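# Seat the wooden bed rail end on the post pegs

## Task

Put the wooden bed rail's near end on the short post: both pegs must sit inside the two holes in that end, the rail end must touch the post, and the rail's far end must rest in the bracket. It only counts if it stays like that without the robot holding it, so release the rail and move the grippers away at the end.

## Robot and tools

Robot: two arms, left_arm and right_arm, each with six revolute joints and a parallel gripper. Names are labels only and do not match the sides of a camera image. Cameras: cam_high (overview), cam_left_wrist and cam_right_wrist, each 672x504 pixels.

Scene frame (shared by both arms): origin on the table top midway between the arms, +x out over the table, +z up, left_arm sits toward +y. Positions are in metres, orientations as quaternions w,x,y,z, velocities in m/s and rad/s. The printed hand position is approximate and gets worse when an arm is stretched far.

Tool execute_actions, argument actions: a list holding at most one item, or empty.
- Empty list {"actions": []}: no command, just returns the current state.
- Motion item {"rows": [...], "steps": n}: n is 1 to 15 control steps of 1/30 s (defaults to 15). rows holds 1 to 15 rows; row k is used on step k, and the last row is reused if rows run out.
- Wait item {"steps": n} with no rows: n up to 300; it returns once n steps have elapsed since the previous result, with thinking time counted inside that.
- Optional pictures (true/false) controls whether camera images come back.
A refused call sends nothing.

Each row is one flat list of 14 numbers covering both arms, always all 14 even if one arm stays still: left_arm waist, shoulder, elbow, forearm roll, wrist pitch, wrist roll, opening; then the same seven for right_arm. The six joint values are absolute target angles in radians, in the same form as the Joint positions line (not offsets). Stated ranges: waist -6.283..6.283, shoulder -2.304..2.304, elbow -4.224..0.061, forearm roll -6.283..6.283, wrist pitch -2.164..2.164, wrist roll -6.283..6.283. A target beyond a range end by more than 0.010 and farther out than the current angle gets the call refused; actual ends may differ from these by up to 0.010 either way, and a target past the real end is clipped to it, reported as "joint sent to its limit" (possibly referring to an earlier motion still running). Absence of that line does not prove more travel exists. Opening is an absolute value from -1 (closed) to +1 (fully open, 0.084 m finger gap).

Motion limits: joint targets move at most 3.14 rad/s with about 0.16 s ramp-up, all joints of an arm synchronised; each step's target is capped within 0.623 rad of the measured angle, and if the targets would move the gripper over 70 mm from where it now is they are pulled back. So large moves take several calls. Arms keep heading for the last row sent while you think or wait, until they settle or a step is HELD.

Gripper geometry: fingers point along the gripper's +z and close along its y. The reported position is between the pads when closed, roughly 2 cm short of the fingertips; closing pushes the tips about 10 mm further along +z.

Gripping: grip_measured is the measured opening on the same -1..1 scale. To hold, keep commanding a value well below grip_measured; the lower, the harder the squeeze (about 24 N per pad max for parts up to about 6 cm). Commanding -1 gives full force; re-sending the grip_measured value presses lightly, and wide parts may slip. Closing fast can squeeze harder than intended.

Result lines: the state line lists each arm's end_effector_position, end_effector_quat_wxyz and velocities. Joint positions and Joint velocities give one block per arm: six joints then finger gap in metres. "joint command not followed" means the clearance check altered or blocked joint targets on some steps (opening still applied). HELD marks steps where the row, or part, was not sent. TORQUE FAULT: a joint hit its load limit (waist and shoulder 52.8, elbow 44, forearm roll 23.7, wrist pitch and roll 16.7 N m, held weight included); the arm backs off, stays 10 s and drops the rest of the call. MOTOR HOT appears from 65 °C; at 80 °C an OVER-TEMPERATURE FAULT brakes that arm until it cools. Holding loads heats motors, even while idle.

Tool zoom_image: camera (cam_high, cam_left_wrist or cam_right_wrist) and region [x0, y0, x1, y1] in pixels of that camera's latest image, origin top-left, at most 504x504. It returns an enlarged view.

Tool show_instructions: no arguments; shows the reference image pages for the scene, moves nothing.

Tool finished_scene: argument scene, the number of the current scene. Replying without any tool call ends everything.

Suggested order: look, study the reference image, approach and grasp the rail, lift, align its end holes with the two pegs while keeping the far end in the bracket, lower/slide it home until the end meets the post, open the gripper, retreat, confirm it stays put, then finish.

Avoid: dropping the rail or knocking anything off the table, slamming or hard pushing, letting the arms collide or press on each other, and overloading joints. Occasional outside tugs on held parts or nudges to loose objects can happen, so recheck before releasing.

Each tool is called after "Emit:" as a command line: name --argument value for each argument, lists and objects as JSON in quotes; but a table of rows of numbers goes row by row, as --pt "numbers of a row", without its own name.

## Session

Emit:
show_instructions

Emit:
execute_actions --actions '[]'

Reference images for this scene: Fitting the bed rail to the post page 1.

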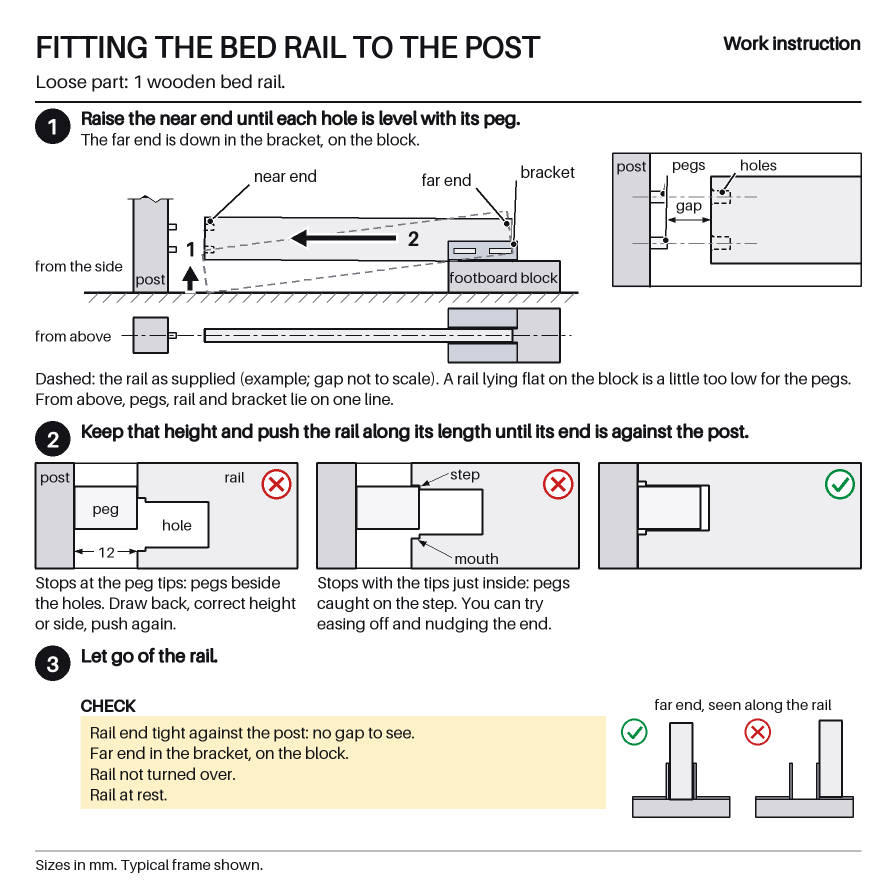

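Scene clock: 0.00 s of 4100.00 s.
left_arm: end_effector_position=(+0.1324, +0.4182, +0.3806) grip_measured=+1.00 end_effector_quat_wxyz=(-0.198, +0.957, -0.136, -0.165) end_effector_velocity=(-0.000, -0.000, -0.000) end_effector_angular_velocity=(-0.000, +0.000, -0.003) | right_arm: end_effector_position=(+0.4026, -0.5816, +0.3806) grip_measured=+1.00 end_effector_quat_wxyz=(-0.550, +0.656, -0.477, -0.199) end_effector_velocity=(+0.000, -0.000, -0.000) end_effector_angular_velocity=(-0.001, -0.001, -0.000)
Joint positions: left_arm=[-0.479  0.643 -0.403  0.22  -1.524 -0.344  0.084] | right_arm=[-1.233 -0.52  -1.181  0.749 -1.732 -0.139  0.084]
Joint velocities: left_arm=[-0.003  0.     0.    -0.     0.     0.     0.   ] | right_arm=[-0.    -0.    -0.     0.     0.001 -0.001 -0.   ]

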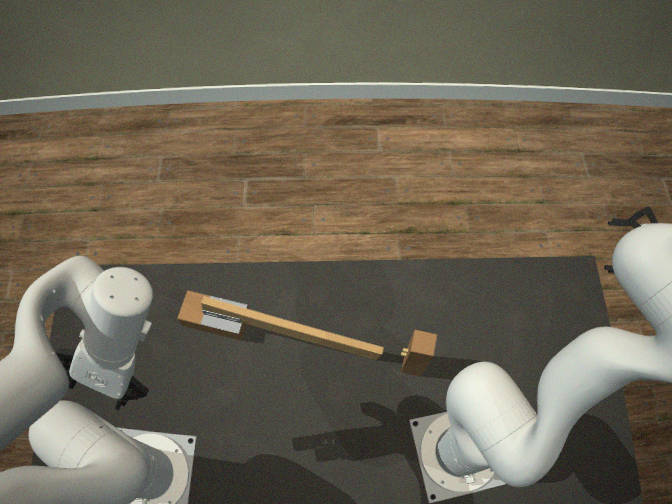

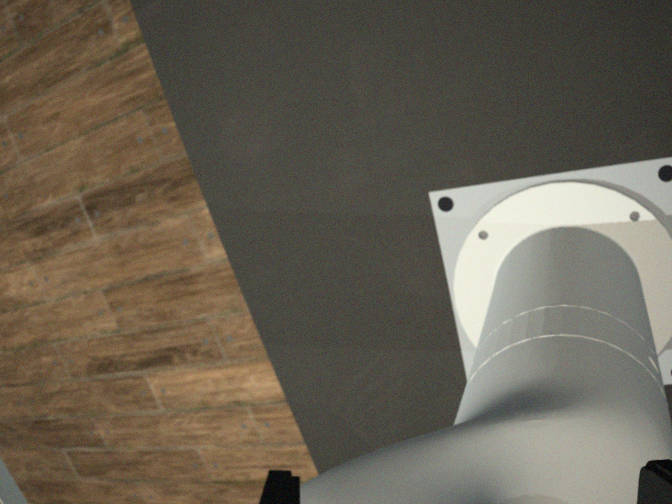

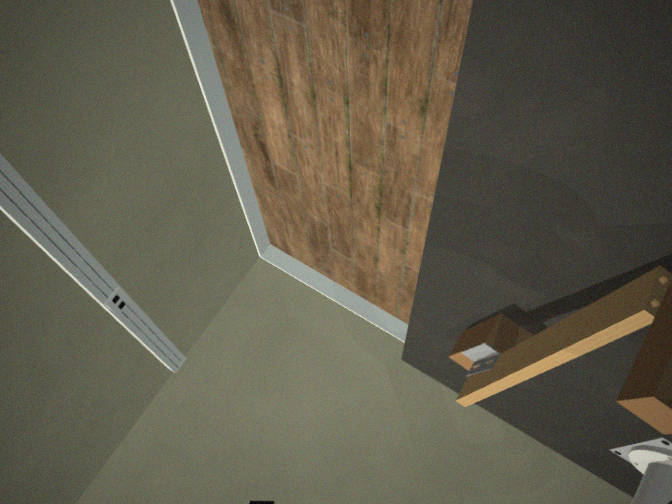

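Emit:
execute_actions --actions '[{"rows":[[-0.8,0.2,-0.4,0.1,0,-0.2,1,-0.6,-0.4,-1.1,0.4,-1.4,0.9,1]],"steps":15}]' --pictures false

Emit:
execute_actions --actions '[{"rows":[[-1.2,-0.2,-0.3,0,1.0,0,1,0.2,-0.3,-0.95,0.1,-1.0,1.9,1]],"steps":15}]' --pictures false

Emit:
execute_actions --actions '[{"rows":[[-1.2,-0.525,-0.197,0,1.4,0,1,0.62,-0.25,-0.75,-0.1,-0.7,2.77,1]],"steps":15}]' --pictures false

Emit:
execute_actions --actions '[{"steps":30}]'

Scene clock: 25.30 s of 4100.00 s.
left_arm: end_effector_position=(+0.1949, +0.2920, +0.2817) grip_measured=+1.00 end_effector_quat_wxyz=(-0.095, +0.946, -0.305, -0.062) end_effector_velocity=(+0.153, -0.338, -0.188) end_effector_angular_velocity=(-0.960, -0.574, -0.549) | right_arm: end_effector_position=(+0.4499, -0.4473, +0.3374) grip_measured=+1.00 end_effector_quat_wxyz=(-0.274, +0.703, -0.550, -0.359) end_effector_velocity=(+0.061, +0.281, -0.085) end_effector_angular_velocity=(-1.089, +1.431, +0.038)
Joint positions: left_arm=[-0.695  0.345 -0.401  0.14  -0.947 -0.247  0.084] | right_arm=[-0.82  -0.442 -1.128  0.521 -1.515  0.413  0.084]
Joint velocities: left_arm=[-0.344 -0.475  0.003 -0.129  1.594  0.154  0.   ] | right_arm=[ 0.935  0.177  0.118 -0.513  0.487  1.925  0.   ]
Steps of this call (steps 1 to 90: nothing new was sent; then 21.80 s passed at rest; steps 91 to 105: all 15 steps of this action). Readings (joint positions):
91: left_arm=[-0.479 0.643 -0.403 0.220 -1.524 -0.344] | right_arm=[-1.233 -0.520 -1.181 0.749 -1.732 -0.139]
92: left_arm=[-0.481 0.640 -0.403 0.219 -1.519 -0.343] | right_arm=[-1.229 -0.520 -1.180 0.746 -1.729 -0.134]
94: left_arm=[-0.508 0.605 -0.404 0.209 -1.467 -0.330] | right_arm=[-1.183 -0.510 -1.174 0.718 -1.702 -0.084]
98: left_arm=[-0.593 0.485 -0.402 0.177 -1.287 -0.293] | right_arm=[-1.043 -0.484 -1.157 0.643 -1.632 0.062]
105: the state above

Scene clock: 25.80 s of 4100.00 s.
left_arm: end_effector_position=(+0.1479, +0.1672, +0.1492) grip_measured=+1.00 end_effector_quat_wxyz=(+0.003, +0.857, -0.515, +0.016) end_effector_velocity=(-0.098, -0.291, -0.220) end_effector_angular_velocity=(-0.956, -0.330, -0.807) | right_arm: end_effector_position=(+0.4626, -0.2878, +0.2818) grip_measured=+1.00 end_effector_quat_wxyz=(+0.024, +0.763, -0.582, -0.278) end_effector_velocity=(-0.008, +0.331, -0.059) end_effector_angular_velocity=(-0.858, -0.008, +0.254)
Joint positions: left_arm=[-1.036 -0.026 -0.334  0.044 -0.279 -0.081  0.084] | right_arm=[-0.276 -0.353 -1.02   0.257 -1.197  1.036  0.084]
Joint velocities: left_arm=[-0.636 -0.676  0.134 -0.173  1.821  0.311  0.   ] | right_arm=[ 1.034  0.113  0.149 -0.338  0.424  1.159 -0.   ]
Steps of this call (steps 1 to 15: all 15 steps of this action). Readings (joint positions):
1: left_arm=[-0.706 0.330 -0.401 0.135 -0.893 -0.242] | right_arm=[-0.789 -0.436 -1.124 0.504 -1.499 0.480]
2: left_arm=[-0.718 0.314 -0.401 0.131 -0.842 -0.237] | right_arm=[-0.756 -0.429 -1.120 0.485 -1.480 0.545]
4: left_arm=[-0.768 0.259 -0.393 0.117 -0.770 -0.212] | right_arm=[-0.679 -0.412 -1.101 0.435 -1.421 0.638]
8: left_arm=[-0.873 0.148 -0.369 0.089 -0.626 -0.161] | right_arm=[-0.530 -0.385 -1.062 0.353 -1.317 0.779]
15: the state above

Scene clock: 26.30 s of 4100.00 s.
left_arm: end_effector_position=(+0.1139, +0.1139, +0.0432) grip_measured=+1.00 end_effector_quat_wxyz=(+0.151, +0.778, -0.575, +0.201) end_effector_velocity=(+0.085, -0.379, +0.183) end_effector_angular_velocity=(-2.114, -0.672, -0.117) | right_arm: end_effector_position=(+0.4113, -0.1358, +0.2262) grip_measured=+1.00 end_effector_quat_wxyz=(+0.130, +0.811, -0.563, -0.091) end_effector_velocity=(-0.152, +0.283, -0.079) end_effector_angular_velocity=(-0.475, -0.544, -0.049)
Joint positions: left_arm=[-1.191 -0.492 -0.206  0.002  0.795 -0.005  0.084] | right_arm=[ 0.26  -0.287 -0.852  0.031 -0.883  1.619  0.084]
Joint velocities: left_arm=[-0.101 -0.377  0.102 -0.027  2.697  0.051  0.   ] | right_arm=[ 1.01   0.104  0.285 -0.367  0.512  1.432 -0.   ]
Steps of this call (steps 1 to 15: all 15 steps of this action). Readings (joint positions):
1: left_arm=[-1.057 -0.048 -0.330 0.039 -0.216 -0.070] | right_arm=[-0.242 -0.349 -1.015 0.246 -1.183 1.076]
2: left_arm=[-1.076 -0.071 -0.325 0.034 -0.153 -0.061] | right_arm=[-0.207 -0.345 -1.009 0.233 -1.166 1.117]
4: left_arm=[-1.101 -0.138 -0.309 0.027 -0.053 -0.049] | right_arm=[-0.133 -0.333 -0.980 0.192 -1.110 1.191]
8: left_arm=[-1.135 -0.283 -0.266 0.017 0.168 -0.032] | right_arm=[0.014 -0.313 -0.922 0.121 -1.010 1.338]
15: the state above

Scene clock: 27.30 s of 4100.00 s.
left_arm: end_effector_position=(+0.1364, +0.0287, +0.1329) grip_measured=+1.00 end_effector_quat_wxyz=(+0.306, +0.689, -0.515, +0.409) end_effector_velocity=(-0.000, -0.000, +0.000) end_effector_angular_velocity=(-0.001, -0.000, -0.001) | right_arm: end_effector_position=(+0.3425, -0.0410, +0.2007) grip_measured=+1.00 end_effector_quat_wxyz=(-0.092, -0.579, +0.809, -0.048) end_effector_velocity=(-0.000, +0.000, +0.000) end_effector_angular_velocity=(-0.001, +0.000, -0.001)
Joint positions: left_arm=[-1.2   -0.525 -0.197  0.     1.4   -0.     0.084] | right_arm=[ 0.62  -0.25  -0.75  -0.1   -0.7    2.77   0.084]
Joint velocities: left_arm=[-0.  0. -0.  0.  0.  0. -0.] | right_arm=[ 0.001  0.001  0.    -0.    -0.001  0.002  0.   ]
Steps of this call (steps 1 to 30: the robot went on to your last target). Readings (joint positions):
1: left_arm=[-1.194 -0.502 -0.203 0.002 0.882 -0.003] | right_arm=[0.294 -0.284 -0.842 0.019 -0.866 1.668]
2: left_arm=[-1.195 -0.508 -0.202 0.001 0.962 -0.002] | right_arm=[0.327 -0.280 -0.833 0.007 -0.849 1.722]
4: left_arm=[-1.197 -0.513 -0.200 0.001 1.106 -0.001] | right_arm=[0.391 -0.274 -0.815 -0.017 -0.817 1.840]
8: left_arm=[-1.199 -0.521 -0.198 0.000 1.329 -0.000] | right_arm=[0.509 -0.262 -0.781 -0.059 -0.757 2.144]
30: the state above

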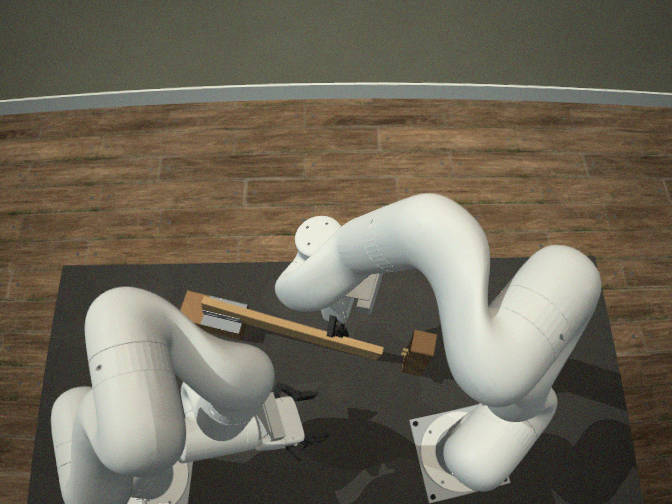

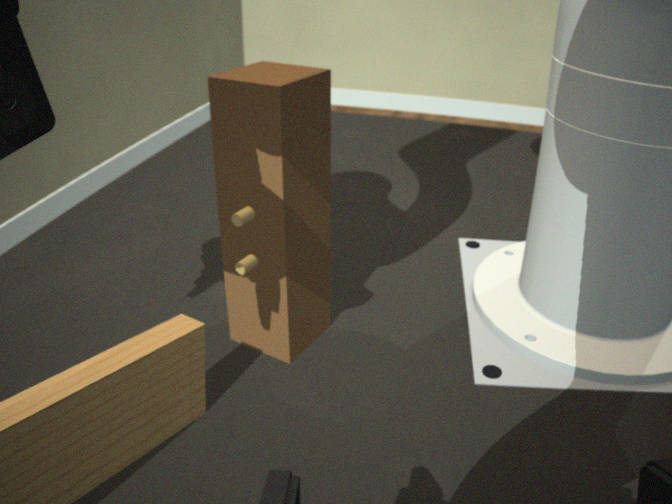

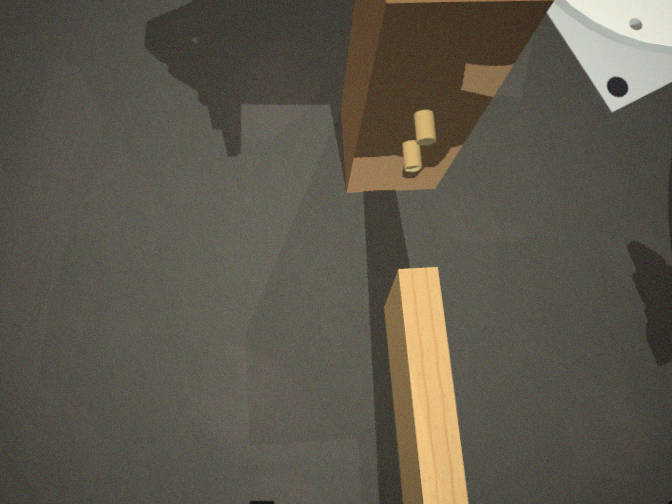

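Emit:
execute_actions --actions '[{"rows":[[-1.2,-0.525,-0.197,0,1.4,0,1,0.5695,-0.2567,-0.5006,0,-0.244,2.54,1]],"steps":15}]' --pictures false

Emit:
execute_actions --actions '[{"steps":20}]'

Scene clock: 48.70 s of 4100.00 s.
left_arm: end_effector_position=(+0.1364, +0.0287, +0.1329) grip_measured=+1.00 end_effector_quat_wxyz=(+0.306, +0.689, -0.515, +0.409) end_effector_velocity=(+0.001, -0.000, +0.000) end_effector_angular_velocity=(-0.001, -0.000, +0.002) | right_arm: end_effector_position=(+0.3177, -0.0684, +0.1203) grip_measured=+1.00 end_effector_quat_wxyz=(-0.001, -0.620, +0.784, -0.000) end_effector_velocity=(+0.006, +0.004, -0.004) end_effector_angular_velocity=(+0.043, -0.042, +0.017)
Joint positions: left_arm=[-1.2   -0.525 -0.197  0.     1.4    0.     0.084] | right_arm=[ 0.57  -0.257 -0.503 -0.001 -0.249  2.542  0.084]
Joint velocities: left_arm=[ 0.001  0.001 -0.    -0.001 -0.    -0.    -0.   ] | right_arm=[-0.006  0.003  0.02   0.014  0.078 -0.037  0.   ]
Steps of this call (steps 1 to 15: the robot went on to your last target; steps 16 to 90: nothing new was sent; then 17.90 s passed at rest; steps 91 to 105: all 15 steps of this action). Readings (joint positions):
91: left_arm=[-1.200 -0.525 -0.197 -0.000 1.400 0.000] | right_arm=[0.620 -0.250 -0.750 -0.100 -0.700 2.770]
92: left_arm=[-1.200 -0.525 -0.197 0.000 1.400 -0.000] | right_arm=[0.620 -0.250 -0.748 -0.099 -0.695 2.767]
94: left_arm=[-1.200 -0.525 -0.197 0.000 1.400 0.000] | right_arm=[0.614 -0.250 -0.721 -0.087 -0.640 2.740]
98: left_arm=[-1.200 -0.525 -0.197 -0.000 1.400 0.000] | right_arm=[0.587 -0.255 -0.586 -0.035 -0.404 2.621]
105: the state above

Scene clock: 49.37 s of 4100.00 s.
left_arm: end_effector_position=(+0.1364, +0.0287, +0.1329) grip_measured=+1.00 end_effector_quat_wxyz=(+0.306, +0.689, -0.515, +0.409) end_effector_velocity=(+0.000, +0.000, -0.000) end_effector_angular_velocity=(+0.000, +0.000, +0.001) | right_arm: end_effector_position=(+0.3174, -0.0689, +0.1196) grip_measured=+1.00 end_effector_quat_wxyz=(-0.000, -0.621, +0.784, -0.000) end_effector_velocity=(-0.001, -0.001, -0.001) end_effector_angular_velocity=(-0.002, +0.002, -0.001)
Joint positions: left_arm=[-1.2   -0.525 -0.197 -0.     1.4    0.     0.084] | right_arm=[ 0.57  -0.257 -0.501 -0.    -0.244  2.54   0.084]
Joint velocities: left_arm=[ 0.001 -0.    -0.    -0.001 -0.    -0.    -0.   ] | right_arm=[-0.    -0.001  0.001  0.    -0.     0.    -0.   ]
Steps of this call (steps 1 to 15: the robot went on to your last target; steps 16 to 20: nothing new was sent). Readings (joint positions):
1: left_arm=[-1.200 -0.525 -0.197 0.000 1.400 -0.000] | right_arm=[0.570 -0.256 -0.503 -0.001 -0.247 2.542]
2: left_arm=[-1.200 -0.525 -0.197 0.000 1.400 -0.000] | right_arm=[0.570 -0.256 -0.503 -0.000 -0.246 2.541]
4: left_arm=[-1.200 -0.525 -0.197 -0.000 1.400 -0.000] | right_arm=[0.570 -0.257 -0.502 -0.000 -0.245 2.540]
8: left_arm=[-1.200 -0.525 -0.197 0.000 1.400 -0.000] | right_arm=[0.570 -0.257 -0.501 -0.000 -0.244 2.540]
20: the state above
All arms were judged still, so your last target was given up. Only a new action makes them travel on or press farther. Fingers that are still opening or closing keep moving.

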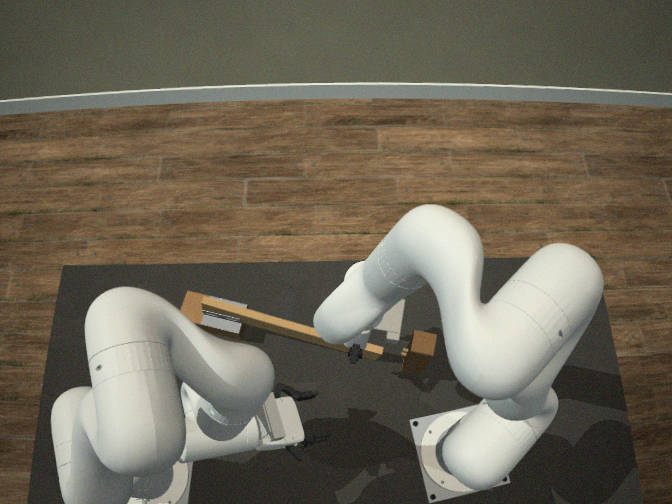

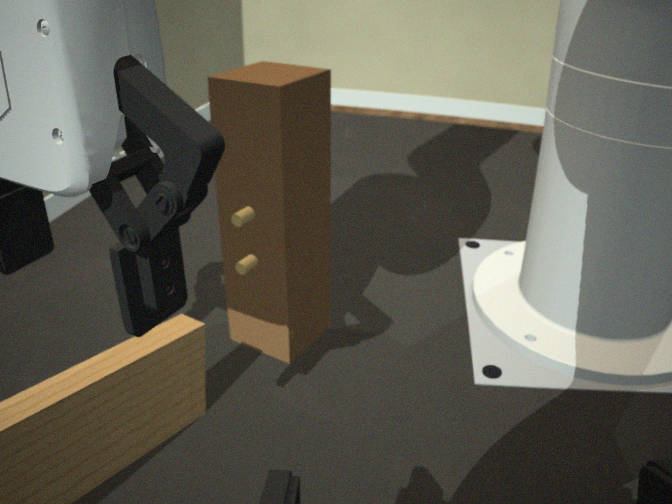

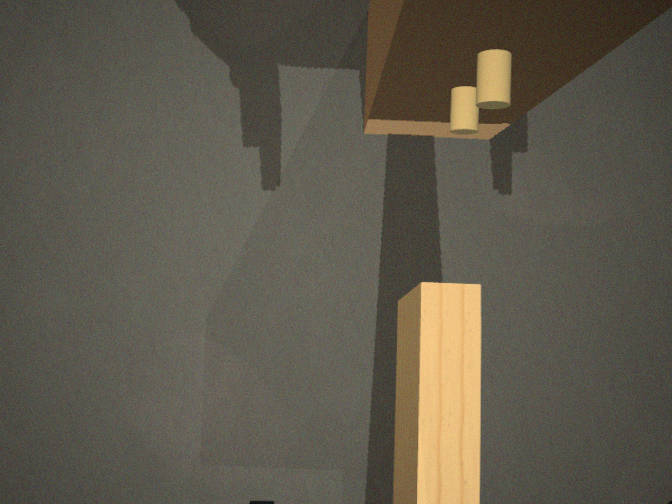

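Emit:
execute_actions --actions '[{"rows":[[-1.2,-0.525,-0.197,0,1.4,0,1,0.6183,-0.3011,-0.5639,0,-0.2628,2.586,0.3]],"steps":12}]' --pictures false

Emit:
execute_actions --actions '[{"rows":[[-1.2,-0.525,-0.197,0,1.4,0,1,0.6183,-0.408,-0.576,0,-0.168,2.586,0.3],[-1.2,-0.525,-0.197,0,1.4,0,1,0.6183,-0.408,-0.576,0,-0.168,2.586,0.3],[-1.2,-0.525,-0.197,0,1.4,0,1,0.6183,-0.408,-0.576,0,-0.168,2.586,0.3],[-1.2,-0.525,-0.197,0,1.4,0,1,0.6183,-0.5144,-0.584,0,-0.0696,2.586,0.3]],"steps":15}]' --pictures false

Emit:
execute_actions --actions '[{"steps":15}]'

Scene clock: 62.27 s of 4100.00 s.
left_arm: end_effector_position=(+0.1364, +0.0287, +0.1329) grip_measured=+1.00 end_effector_quat_wxyz=(+0.306, +0.689, -0.515, +0.409) end_effector_velocity=(+0.000, +0.000, -0.000) end_effector_angular_velocity=(+0.000, -0.000, +0.001) | right_arm: end_effector_position=(+0.3223, -0.0402, +0.1196) grip_measured=+0.29 end_effector_quat_wxyz=(-0.000, -0.622, +0.783, -0.000) end_effector_velocity=(-0.001, +0.002, -0.000) end_effector_angular_velocity=(-0.003, +0.003, -0.002)
Joint positions: left_arm=[-1.2   -0.525 -0.197 -0.     1.4   -0.     0.084] | right_arm=[ 0.618 -0.301 -0.563 -0.    -0.263  2.586  0.056]
Joint velocities: left_arm=[ 0.    -0.     0.    -0.001  0.     0.     0.   ] | right_arm=[ 0.005 -0.005 -0.005  0.    -0.005  0.007 -0.001]
Steps of this call (steps 1 to 90: nothing new was sent; then 9.50 s passed at rest; steps 91 to 102: all 12 steps of this action). Readings (joint positions):
91: left_arm=[-1.200 -0.525 -0.197 -0.000 1.400 -0.000] | right_arm=[0.570 -0.257 -0.501 -0.000 -0.244 2.540]
92: left_arm=[-1.200 -0.525 -0.197 -0.000 1.400 -0.000] | right_arm=[0.572 -0.259 -0.504 -0.000 -0.246 2.544]
94: left_arm=[-1.200 -0.525 -0.197 0.000 1.400 0.000] | right_arm=[0.593 -0.279 -0.531 -0.000 -0.254 2.563]
98: left_arm=[-1.200 -0.525 -0.197 0.000 1.400 -0.000] | right_arm=[0.615 -0.298 -0.560 0.000 -0.261 2.583]
102: the state above

Scene clock: 62.77 s of 4100.00 s.
left_arm: end_effector_position=(+0.1364, +0.0287, +0.1329) grip_measured=+1.00 end_effector_quat_wxyz=(+0.306, +0.689, -0.515, +0.409) end_effector_velocity=(-0.000, -0.000, +0.000) end_effector_angular_velocity=(-0.001, -0.000, -0.001) | right_arm: end_effector_position=(+0.3226, -0.0396, +0.0453) grip_measured=+0.29 end_effector_quat_wxyz=(+0.000, -0.622, +0.783, +0.000) end_effector_velocity=(+0.002, +0.002, -0.004) end_effector_angular_velocity=(+0.007, -0.007, +0.001)
Joint positions: left_arm=[-1.2   -0.525 -0.197  0.     1.4    0.     0.084] | right_arm=[ 0.618 -0.512 -0.584 -0.    -0.071  2.586  0.056]
Joint velocities: left_arm=[-0.001  0.001 -0.    -0.     0.    -0.     0.   ] | right_arm=[ 0.    -0.014 -0.004  0.     0.02  -0.001  0.   ]
Steps of this call (steps 1 to 15: all 15 steps of this action). Readings (joint positions):
1: left_arm=[-1.200 -0.525 -0.197 0.000 1.400 -0.000] | right_arm=[0.618 -0.301 -0.563 -0.000 -0.263 2.586]
2: left_arm=[-1.200 -0.525 -0.197 -0.000 1.400 -0.000] | right_arm=[0.618 -0.305 -0.564 -0.000 -0.258 2.586]
4: left_arm=[-1.200 -0.525 -0.197 -0.000 1.400 -0.000] | right_arm=[0.618 -0.344 -0.570 0.000 -0.223 2.586]
8: left_arm=[-1.200 -0.525 -0.197 0.000 1.400 -0.000] | right_arm=[0.618 -0.466 -0.579 0.000 -0.116 2.586]
15: the state above

Scene clock: 63.27 s of 4100.00 s.
left_arm: end_effector_position=(+0.1364, +0.0287, +0.1329) grip_measured=+1.00 end_effector_quat_wxyz=(+0.306, +0.689, -0.515, +0.409) end_effector_velocity=(+0.001, +0.000, -0.000) end_effector_angular_velocity=(+0.001, +0.000, +0.002) | right_arm: end_effector_position=(+0.3224, -0.0398, +0.0445) grip_measured=+0.29 end_effector_quat_wxyz=(+0.000, -0.622, +0.783, -0.000) end_effector_velocity=(-0.000, -0.000, -0.000) end_effector_angular_velocity=(-0.001, +0.001, +0.000)
Joint positions: left_arm=[-1.2   -0.525 -0.197  0.     1.4   -0.     0.084] | right_arm=[ 0.618 -0.514 -0.584  0.    -0.07   2.586  0.056]
Joint velocities: left_arm=[ 0.002 -0.001 -0.    -0.    -0.     0.    -0.   ] | right_arm=[-0.    -0.001  0.     0.    -0.001 -0.    -0.   ]
Steps of this call (steps 1 to 15: the robot went on to your last target). Readings (joint positions):
1: left_arm=[-1.200 -0.525 -0.197 0.000 1.400 0.000] | right_arm=[0.618 -0.513 -0.584 0.000 -0.071 2.586]
2: left_arm=[-1.200 -0.525 -0.197 -0.000 1.400 -0.000] | right_arm=[0.618 -0.513 -0.584 0.000 -0.070 2.586]
4: left_arm=[-1.200 -0.525 -0.197 0.000 1.400 -0.000] | right_arm=[0.618 -0.514 -0.584 -0.000 -0.070 2.586]
8: left_arm=[-1.200 -0.525 -0.197 0.000 1.400 -0.000] | right_arm=[0.618 -0.514 -0.584 -0.000 -0.070 2.586]
15: the state above
All arms were judged still, so your last target was given up. Only a new action makes them travel on or press farther. Fingers that are still opening or closing keep moving.

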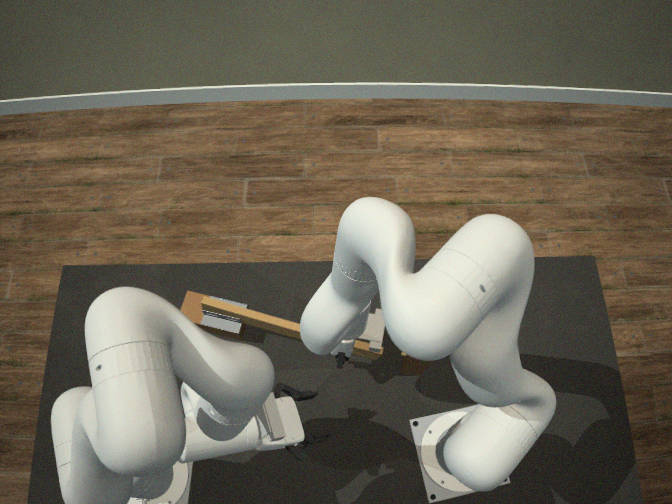

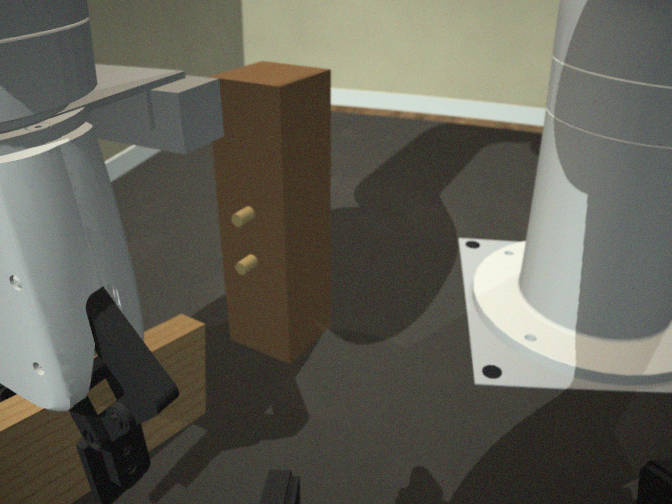

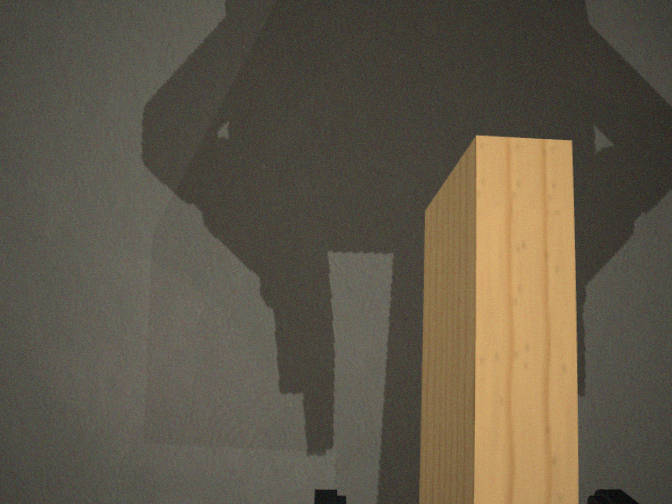

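Emit:
execute_actions --actions '[{"rows":[[-1.2,-0.525,-0.197,0,1.4,0,1,0.6183,-0.5144,-0.584,0,-0.0696,2.586,-0.3],[-1.2,-0.525,-0.197,0,1.4,0,1,0.6183,-0.5144,-0.584,0,-0.0696,2.586,-0.3],[-1.2,-0.525,-0.197,0,1.4,0,1,0.6183,-0.5144,-0.584,0,-0.0696,2.586,-0.5],[-1.2,-0.525,-0.197,0,1.4,0,1,0.6183,-0.5144,-0.584,0,-0.0696,2.586,-0.5],[-1.2,-0.525,-0.197,0,1.4,0,1,0.6183,-0.5144,-0.584,0,-0.0696,2.586,-0.7],[-1.2,-0.525,-0.197,0,1.4,0,1,0.6183,-0.5144,-0.584,0,-0.0696,2.586,-1]],"steps":15}]' --pictures false

Emit:
execute_actions --actions '[{"rows":[[-1.2,-0.525,-0.197,0,1.4,0,1,0.6266,-0.4997,-0.596,-0.04,-0.122,2.634,-1],[-1.2,-0.525,-0.197,0,1.4,0,1,0.6266,-0.4997,-0.596,-0.04,-0.122,2.634,-1],[-1.2,-0.525,-0.197,0,1.4,0,1,0.6266,-0.4997,-0.596,-0.04,-0.122,2.634,-1],[-1.2,-0.525,-0.197,0,1.4,0,1,0.635,-0.485,-0.608,-0.085,-0.1745,2.681,-1],[-1.2,-0.525,-0.197,0,1.4,0,1,0.635,-0.485,-0.608,-0.085,-0.1745,2.681,-1],[-1.2,-0.525,-0.197,0,1.4,0,1,0.635,-0.485,-0.608,-0.085,-0.1745,2.681,-1],[-1.2,-0.525,-0.197,0,1.4,0,1,0.6433,-0.4703,-0.62,-0.127,-0.227,2.729,-1],[-1.2,-0.525,-0.197,0,1.4,0,1,0.6433,-0.4703,-0.62,-0.127,-0.227,2.729,-1],[-1.2,-0.525,-0.197,0,1.4,0,1,0.6433,-0.4703,-0.62,-0.127,-0.227,2.729,-1],[-1.2,-0.525,-0.197,0,1.4,0,1,0.6516,-0.4555,-0.632,-0.168,-0.2795,2.776,-1],[-1.2,-0.525,-0.197,0,1.4,0,1,0.6516,-0.4555,-0.632,-0.168,-0.2795,2.776,-1],[-1.2,-0.525,-0.197,0,1.4,0,1,0.6516,-0.4555,-0.632,-0.168,-0.2795,2.776,-1],[-1.2,-0.525,-0.197,0,1.4,0,1,0.6599,-0.4408,-0.6436,-0.2088,-0.3319,2.824,-1]],"steps":15}]' --pictures false

Emit:
execute_actions --actions '[{"steps":20}]'

Scene clock: 105.93 s of 4100.00 s.
left_arm: end_effector_position=(+0.1364, +0.0287, +0.1329) grip_measured=+1.00 end_effector_quat_wxyz=(+0.306, +0.689, -0.515, +0.409) end_effector_velocity=(+0.001, +0.000, -0.000) end_effector_angular_velocity=(+0.001, -0.000, +0.002) | right_arm: end_effector_position=(+0.3224, -0.0398, +0.0445) grip_measured=-0.59 end_effector_quat_wxyz=(+0.000, -0.622, +0.783, -0.000) end_effector_velocity=(-0.000, -0.000, -0.000) end_effector_angular_velocity=(-0.000, +0.000, +0.004)
Joint positions: left_arm=[-1.2   -0.525 -0.197 -0.     1.4   -0.     0.084] | right_arm=[ 0.618 -0.514 -0.584  0.    -0.07   2.586  0.018]
Joint velocities: left_arm=[ 0.002 -0.001  0.    -0.     0.     0.     0.   ] | right_arm=[ 0.    -0.001  0.    -0.001  0.    -0.003  0.   ]
Steps of this call (steps 1 to 90: nothing new was sent; then 39.17 s passed at rest; steps 91 to 105: all 15 steps of this action). Readings (joint positions):
91: left_arm=[-1.200 -0.525 -0.197 -0.000 1.400 0.000] | right_arm=[0.618 -0.514 -0.584 -0.000 -0.070 2.586]
92: left_arm=[-1.200 -0.525 -0.197 -0.000 1.400 -0.000] | right_arm=[0.618 -0.514 -0.584 0.000 -0.070 2.586]
94: left_arm=[-1.200 -0.525 -0.197 -0.000 1.400 -0.000] | right_arm=[0.618 -0.514 -0.584 0.000 -0.070 2.586]
98: left_arm=[-1.200 -0.525 -0.197 -0.000 1.400 -0.000] | right_arm=[0.618 -0.514 -0.584 0.000 -0.070 2.587]
105: the state above

Scene clock: 106.43 s of 4100.00 s.
left_arm: end_effector_position=(+0.1364, +0.0287, +0.1329) grip_measured=+1.00 end_effector_quat_wxyz=(+0.306, +0.689, -0.515, +0.409) end_effector_velocity=(+0.001, +0.000, -0.000) end_effector_angular_velocity=(-0.000, +0.000, +0.002) | right_arm: end_effector_position=(+0.3208, -0.0399, +0.0783) grip_measured=-0.58 end_effector_quat_wxyz=(-0.046, -0.624, +0.780, -0.030) end_effector_velocity=(+0.010, -0.015, +0.097) end_effector_angular_velocity=(-0.323, +0.006, +0.007)
Joint positions: left_arm=[-1.2   -0.525 -0.197  0.     1.4   -0.     0.084] | right_arm=[ 0.652 -0.455 -0.632 -0.169 -0.28   2.777  0.019]
Joint velocities: left_arm=[ 0.002 -0.     0.     0.     0.001 -0.    -0.   ] | right_arm=[ 0.089  0.157 -0.121 -0.433 -0.549  0.494 -0.001]
Steps of this call (steps 1 to 15: all 15 steps of this action). Readings (joint positions):
1: left_arm=[-1.200 -0.525 -0.197 0.000 1.400 0.000] | right_arm=[0.618 -0.514 -0.584 0.000 -0.070 2.586]
2: left_arm=[-1.200 -0.525 -0.197 0.000 1.400 0.000] | right_arm=[0.619 -0.514 -0.585 -0.003 -0.074 2.590]
4: left_arm=[-1.200 -0.525 -0.197 -0.000 1.400 -0.000] | right_arm=[0.622 -0.507 -0.590 -0.021 -0.097 2.611]
8: left_arm=[-1.200 -0.525 -0.197 -0.000 1.400 -0.000] | right_arm=[0.632 -0.490 -0.604 -0.071 -0.159 2.667]
15: the state above

Scene clock: 107.10 s of 4100.00 s.
left_arm: end_effector_position=(+0.1364, +0.0287, +0.1329) grip_measured=+1.00 end_effector_quat_wxyz=(+0.306, +0.689, -0.515, +0.409) end_effector_velocity=(+0.000, -0.000, +0.001) end_effector_angular_velocity=(-0.002, -0.000, -0.000) | right_arm: end_effector_position=(+0.3222, -0.0417, +0.0875) grip_measured=-0.58 end_effector_quat_wxyz=(-0.055, -0.622, +0.780, -0.043) end_effector_velocity=(-0.000, -0.000, -0.000) end_effector_angular_velocity=(-0.001, +0.000, -0.001)
Joint positions: left_arm=[-1.2   -0.525 -0.197 -0.     1.4   -0.     0.084] | right_arm=[ 0.66  -0.441 -0.644 -0.209 -0.332  2.824  0.018]
Joint velocities: left_arm=[ 0.001  0.002 -0.     0.001  0.001  0.    -0.   ] | right_arm=[ 0.     0.     0.001 -0.    -0.     0.001 -0.   ]
Steps of this call (steps 1 to 20: the robot went on to your last target). Readings (joint positions):
1: left_arm=[-1.200 -0.525 -0.197 0.000 1.400 -0.000] | right_arm=[0.655 -0.450 -0.636 -0.182 -0.297 2.792]
2: left_arm=[-1.200 -0.525 -0.197 0.000 1.400 0.000] | right_arm=[0.657 -0.447 -0.639 -0.192 -0.310 2.804]
4: left_arm=[-1.200 -0.525 -0.197 0.000 1.400 0.000] | right_arm=[0.659 -0.443 -0.642 -0.203 -0.324 2.816]
8: left_arm=[-1.200 -0.525 -0.197 0.000 1.400 0.000] | right_arm=[0.660 -0.441 -0.643 -0.208 -0.330 2.823]
20: the state above

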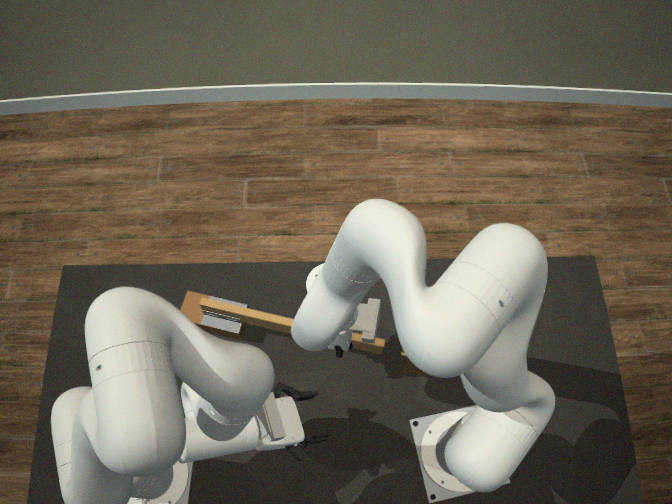

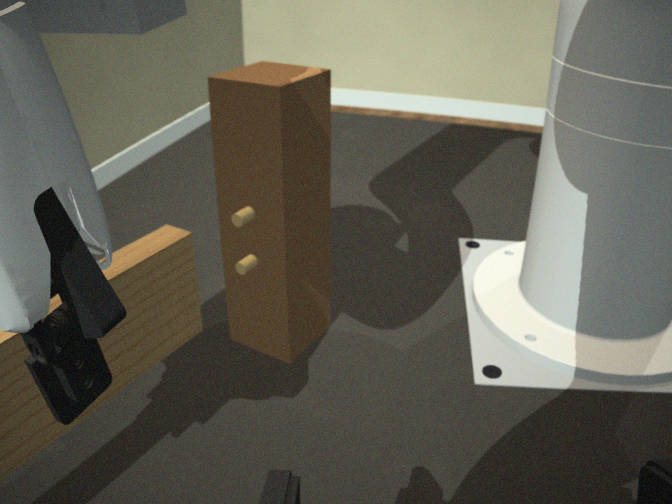

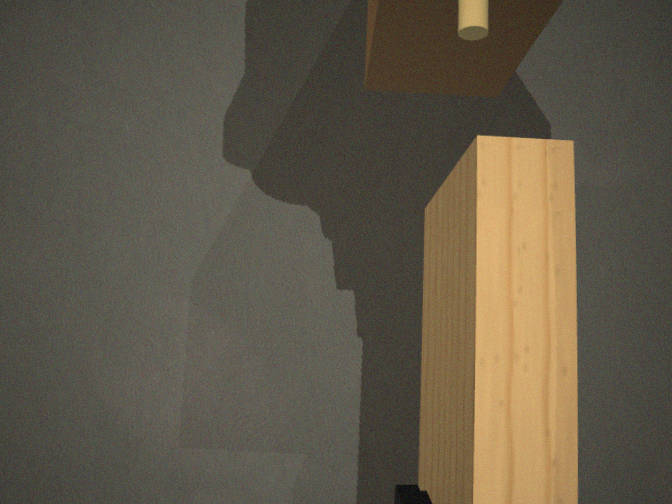

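Emit:
execute_actions --actions '[{"rows":[[-1.2,-0.525,-0.197,0,1.4,0,1,0.6464,-0.4272,-0.6205,-0.2217,-0.3221,2.8227,-1],[-1.2,-0.525,-0.197,0,1.4,0,1,0.6464,-0.4272,-0.6205,-0.2217,-0.3221,2.8227,-1],[-1.2,-0.525,-0.197,0,1.4,0,1,0.6464,-0.4272,-0.6205,-0.2217,-0.3221,2.8227,-1],[-1.2,-0.525,-0.197,0,1.4,0,1,0.6329,-0.4136,-0.5974,-0.2346,-0.3123,2.8214,-1],[-1.2,-0.525,-0.197,0,1.4,0,1,0.6329,-0.4136,-0.5974,-0.2346,-0.3123,2.8214,-1],[-1.2,-0.525,-0.197,0,1.4,0,1,0.6329,-0.4136,-0.5974,-0.2346,-0.3123,2.8214,-1],[-1.2,-0.525,-0.197,0,1.4,0,1,0.6261,-0.4068,-0.5858,-0.241,-0.3074,2.8208,-1]],"steps":15}]' --pictures false

Emit:
execute_actions --actions '[{"steps":10}]'

Emit:
zoom_image --camera "cam_left_wrist" --region '[150, 170, 330, 350]'

Scene clock: 132.33 s of 4100.00 s.
left_arm: end_effector_position=(+0.1364, +0.0287, +0.1329) grip_measured=+1.00 end_effector_quat_wxyz=(+0.306, +0.689, -0.515, +0.409) end_effector_velocity=(+0.000, +0.001, -0.001) end_effector_angular_velocity=(+0.002, +0.001, +0.001) | right_arm: end_effector_position=(+0.3172, -0.0659, +0.0876) grip_measured=-0.58 end_effector_quat_wxyz=(-0.055, -0.623, +0.779, -0.043) end_effector_velocity=(-0.001, -0.004, +0.000) end_effector_angular_velocity=(+0.002, -0.001, +0.003)
Joint positions: left_arm=[-1.2   -0.525 -0.197  0.     1.4    0.     0.084] | right_arm=[ 0.627 -0.407 -0.587 -0.241 -0.308  2.821  0.018]
Joint velocities: left_arm=[ 0.002 -0.002  0.     0.    -0.     0.     0.   ] | right_arm=[-0.005  0.006  0.01  -0.006  0.006 -0.002 -0.   ]
Steps of this call (steps 1 to 15: the robot went on to your last target; steps 16 to 90: nothing new was sent; then 21.73 s passed at rest; steps 91 to 105: all 15 steps of this action). Readings (joint positions):
91: left_arm=[-1.200 -0.525 -0.197 -0.000 1.400 -0.000] | right_arm=[0.660 -0.441 -0.644 -0.209 -0.332 2.824]
92: left_arm=[-1.200 -0.525 -0.197 0.000 1.400 0.000] | right_arm=[0.659 -0.439 -0.641 -0.210 -0.330 2.824]
94: left_arm=[-1.200 -0.525 -0.197 0.000 1.400 -0.000] | right_arm=[0.652 -0.433 -0.631 -0.216 -0.326 2.823]
98: left_arm=[-1.200 -0.525 -0.197 -0.000 1.400 0.000] | right_arm=[0.637 -0.417 -0.604 -0.231 -0.315 2.822]
105: the state above

Scene clock: 132.67 s of 4100.00 s.
left_arm: end_effector_position=(+0.1364, +0.0287, +0.1329) grip_measured=+1.00 end_effector_quat_wxyz=(+0.306, +0.689, -0.515, +0.409) end_effector_velocity=(+0.000, -0.000, +0.000) end_effector_angular_velocity=(-0.001, -0.000, -0.000) | right_arm: end_effector_position=(+0.3171, -0.0662, +0.0876) grip_measured=-0.58 end_effector_quat_wxyz=(-0.055, -0.623, +0.779, -0.043) end_effector_velocity=(-0.000, -0.001, -0.000) end_effector_angular_velocity=(-0.001, +0.001, +0.000)
Joint positions: left_arm=[-1.2   -0.525 -0.197 -0.     1.4    0.     0.084] | right_arm=[ 0.626 -0.407 -0.586 -0.241 -0.307  2.821  0.018]
Joint velocities: left_arm=[ 0.     0.001 -0.     0.001  0.     0.    -0.   ] | right_arm=[-0.    -0.     0.001 -0.    -0.    -0.    -0.   ]
Steps of this call (steps 1 to 10: the robot went on to your last target). Readings (joint positions):
1: left_arm=[-1.200 -0.525 -0.197 -0.000 1.400 0.000] | right_arm=[0.626 -0.407 -0.586 -0.241 -0.308 2.821]
2: left_arm=[-1.200 -0.525 -0.197 -0.000 1.400 0.000] | right_arm=[0.626 -0.407 -0.586 -0.241 -0.308 2.821]
4: left_arm=[-1.200 -0.525 -0.197 0.000 1.400 -0.000] | right_arm=[0.626 -0.407 -0.586 -0.241 -0.307 2.821]
8: left_arm=[-1.200 -0.525 -0.197 0.000 1.400 0.000] | right_arm=[0.626 -0.407 -0.586 -0.241 -0.307 2.821]
10: the state above

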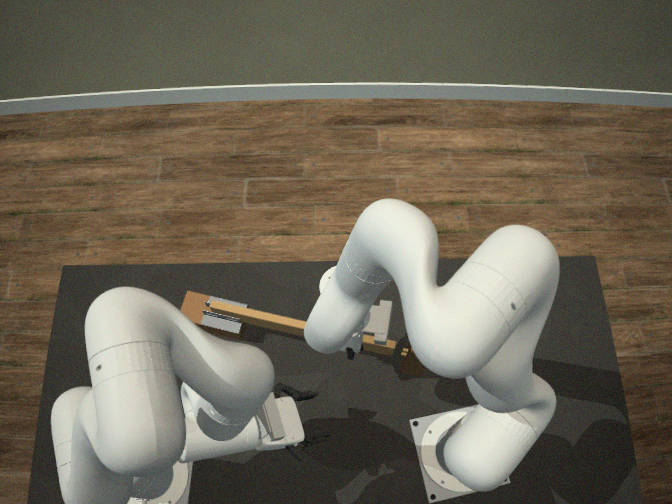

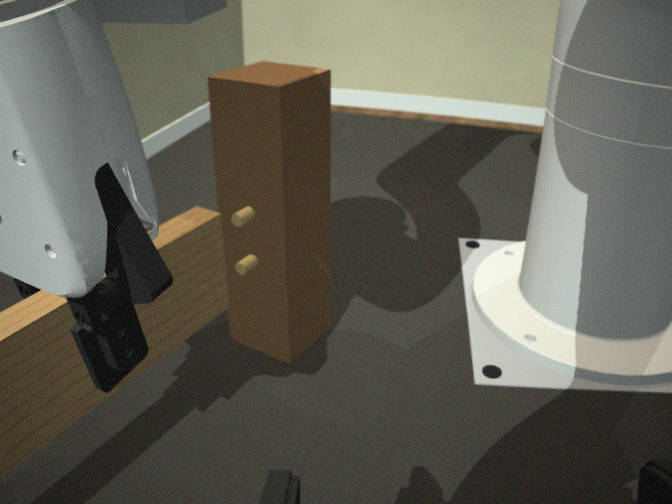

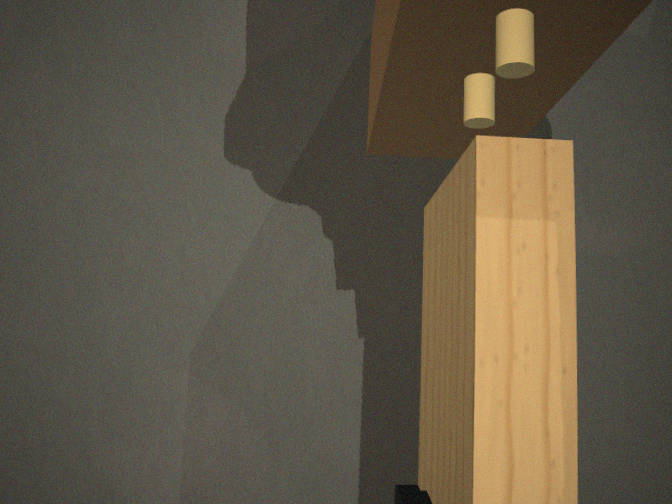

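Region (150, 170, 330, 350) of cam_left_wrist's 672x504 image, scaled by 2.800, with more detail than that image has.

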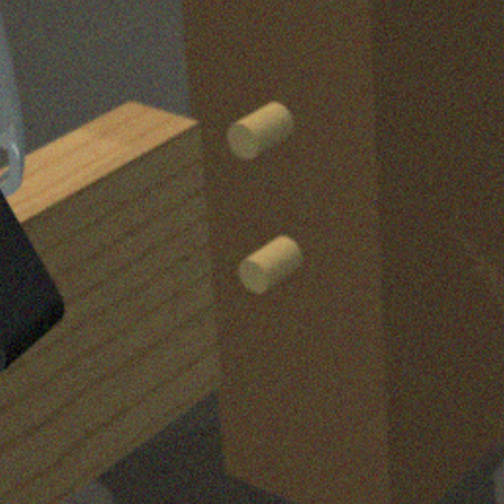

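Emit:
execute_actions --actions '[{"rows":[[-1.2,-0.525,-0.197,0,1.4,0,1,0.6331,-0.4033,-0.58,-0.241,-0.3049,2.8278,-1]],"steps":12}]' --pictures false

Emit:
execute_actions --actions '[{"rows":[[-1.2,-0.525,-0.197,0,1.4,0,1,0.6263,-0.3965,-0.5685,-0.2475,-0.3,2.8272,-1]],"steps":15}]'

Emit:
zoom_image --camera "cam_left_wrist" --region '[150, 170, 330, 350]'

Scene clock: 147.37 s of 4100.00 s.
left_arm: end_effector_position=(+0.1364, +0.0287, +0.1329) grip_measured=+1.00 end_effector_quat_wxyz=(+0.306, +0.689, -0.515, +0.409) end_effector_velocity=(+0.000, -0.000, -0.000) end_effector_angular_velocity=(+0.000, -0.000, +0.001) | right_arm: end_effector_position=(+0.3140, -0.0659, +0.0876) grip_measured=-0.58 end_effector_quat_wxyz=(-0.055, -0.623, +0.779, -0.043) end_effector_velocity=(-0.001, -0.000, +0.000) end_effector_angular_velocity=(+0.000, +0.000, +0.002)
Joint positions: left_arm=[-1.2   -0.525 -0.197 -0.     1.4   -0.     0.084] | right_arm=[ 0.633 -0.403 -0.58  -0.241 -0.305  2.828  0.019]
Joint velocities: left_arm=[ 0.001 -0.    -0.    -0.    -0.     0.    -0.   ] | right_arm=[ 0.001  0.001  0.001 -0.     0.    -0.001  0.   ]
Steps of this call (steps 1 to 15: the robot went on to your last target; steps 16 to 90: nothing new was sent; then 11.30 s passed at rest; steps 91 to 102: all 12 steps of this action). Readings (joint positions):
91: left_arm=[-1.200 -0.525 -0.197 0.000 1.400 0.000] | right_arm=[0.626 -0.407 -0.586 -0.241 -0.307 2.821]
92: left_arm=[-1.200 -0.525 -0.197 -0.000 1.400 0.000] | right_arm=[0.627 -0.406 -0.585 -0.241 -0.307 2.822]
94: left_arm=[-1.200 -0.525 -0.197 0.000 1.400 -0.000] | right_arm=[0.630 -0.405 -0.582 -0.241 -0.306 2.825]
98: left_arm=[-1.200 -0.525 -0.197 0.000 1.400 0.000] | right_arm=[0.633 -0.403 -0.580 -0.241 -0.305 2.828]
102: the state above

Scene clock: 147.87 s of 4100.00 s.
left_arm: end_effector_position=(+0.1364, +0.0287, +0.1329) grip_measured=+1.00 end_effector_quat_wxyz=(+0.306, +0.689, -0.515, +0.409) end_effector_velocity=(-0.000, +0.000, -0.000) end_effector_angular_velocity=(+0.001, +0.001, -0.000) | right_arm: end_effector_position=(+0.3127, -0.0707, +0.0876) grip_measured=-0.58 end_effector_quat_wxyz=(-0.055, -0.623, +0.779, -0.043) end_effector_velocity=(+0.001, +0.001, +0.000) end_effector_angular_velocity=(+0.001, -0.001, -0.001)
Joint positions: left_arm=[-1.2   -0.525 -0.197  0.     1.4    0.     0.084] | right_arm=[ 0.626 -0.397 -0.569 -0.247 -0.3    2.827  0.019]
Joint velocities: left_arm=[-0.001 -0.     0.    -0.    -0.    -0.001  0.   ] | right_arm=[-0.     0.    -0.001 -0.     0.001  0.001  0.   ]
Steps of this call (steps 1 to 15: all 15 steps of this action). Readings (joint positions):
1: left_arm=[-1.200 -0.525 -0.197 0.000 1.400 -0.000] | right_arm=[0.633 -0.403 -0.580 -0.241 -0.305 2.828]
2: left_arm=[-1.200 -0.525 -0.197 -0.000 1.400 0.000] | right_arm=[0.632 -0.402 -0.579 -0.242 -0.304 2.828]
4: left_arm=[-1.200 -0.525 -0.197 -0.000 1.400 0.000] | right_arm=[0.629 -0.399 -0.574 -0.245 -0.302 2.828]
8: left_arm=[-1.200 -0.525 -0.197 0.000 1.400 -0.000] | right_arm=[0.627 -0.397 -0.569 -0.247 -0.300 2.827]
15: the state above

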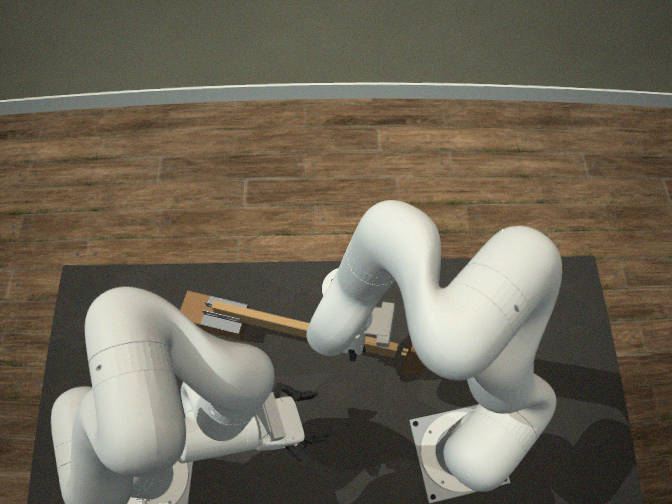

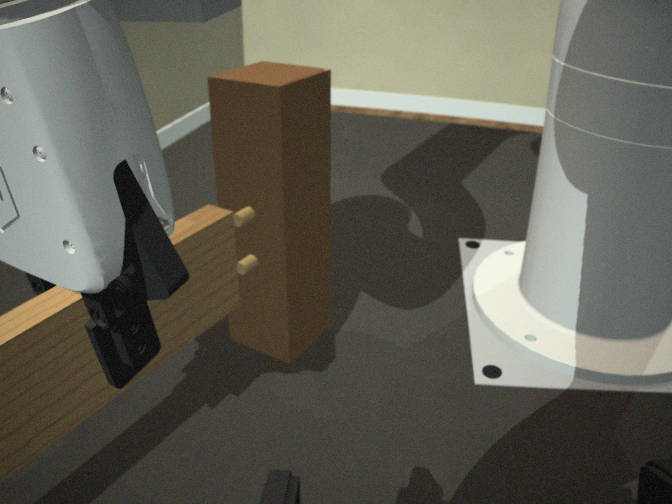

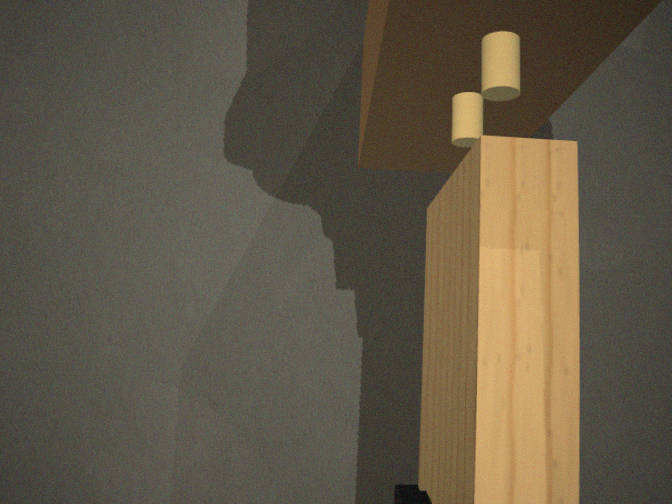

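Region (150, 170, 330, 350) of cam_left_wrist's 672x504 image, scaled by 2.800, with more detail than that image has.

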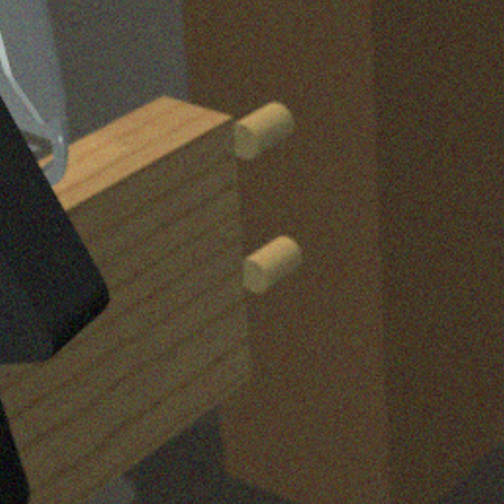

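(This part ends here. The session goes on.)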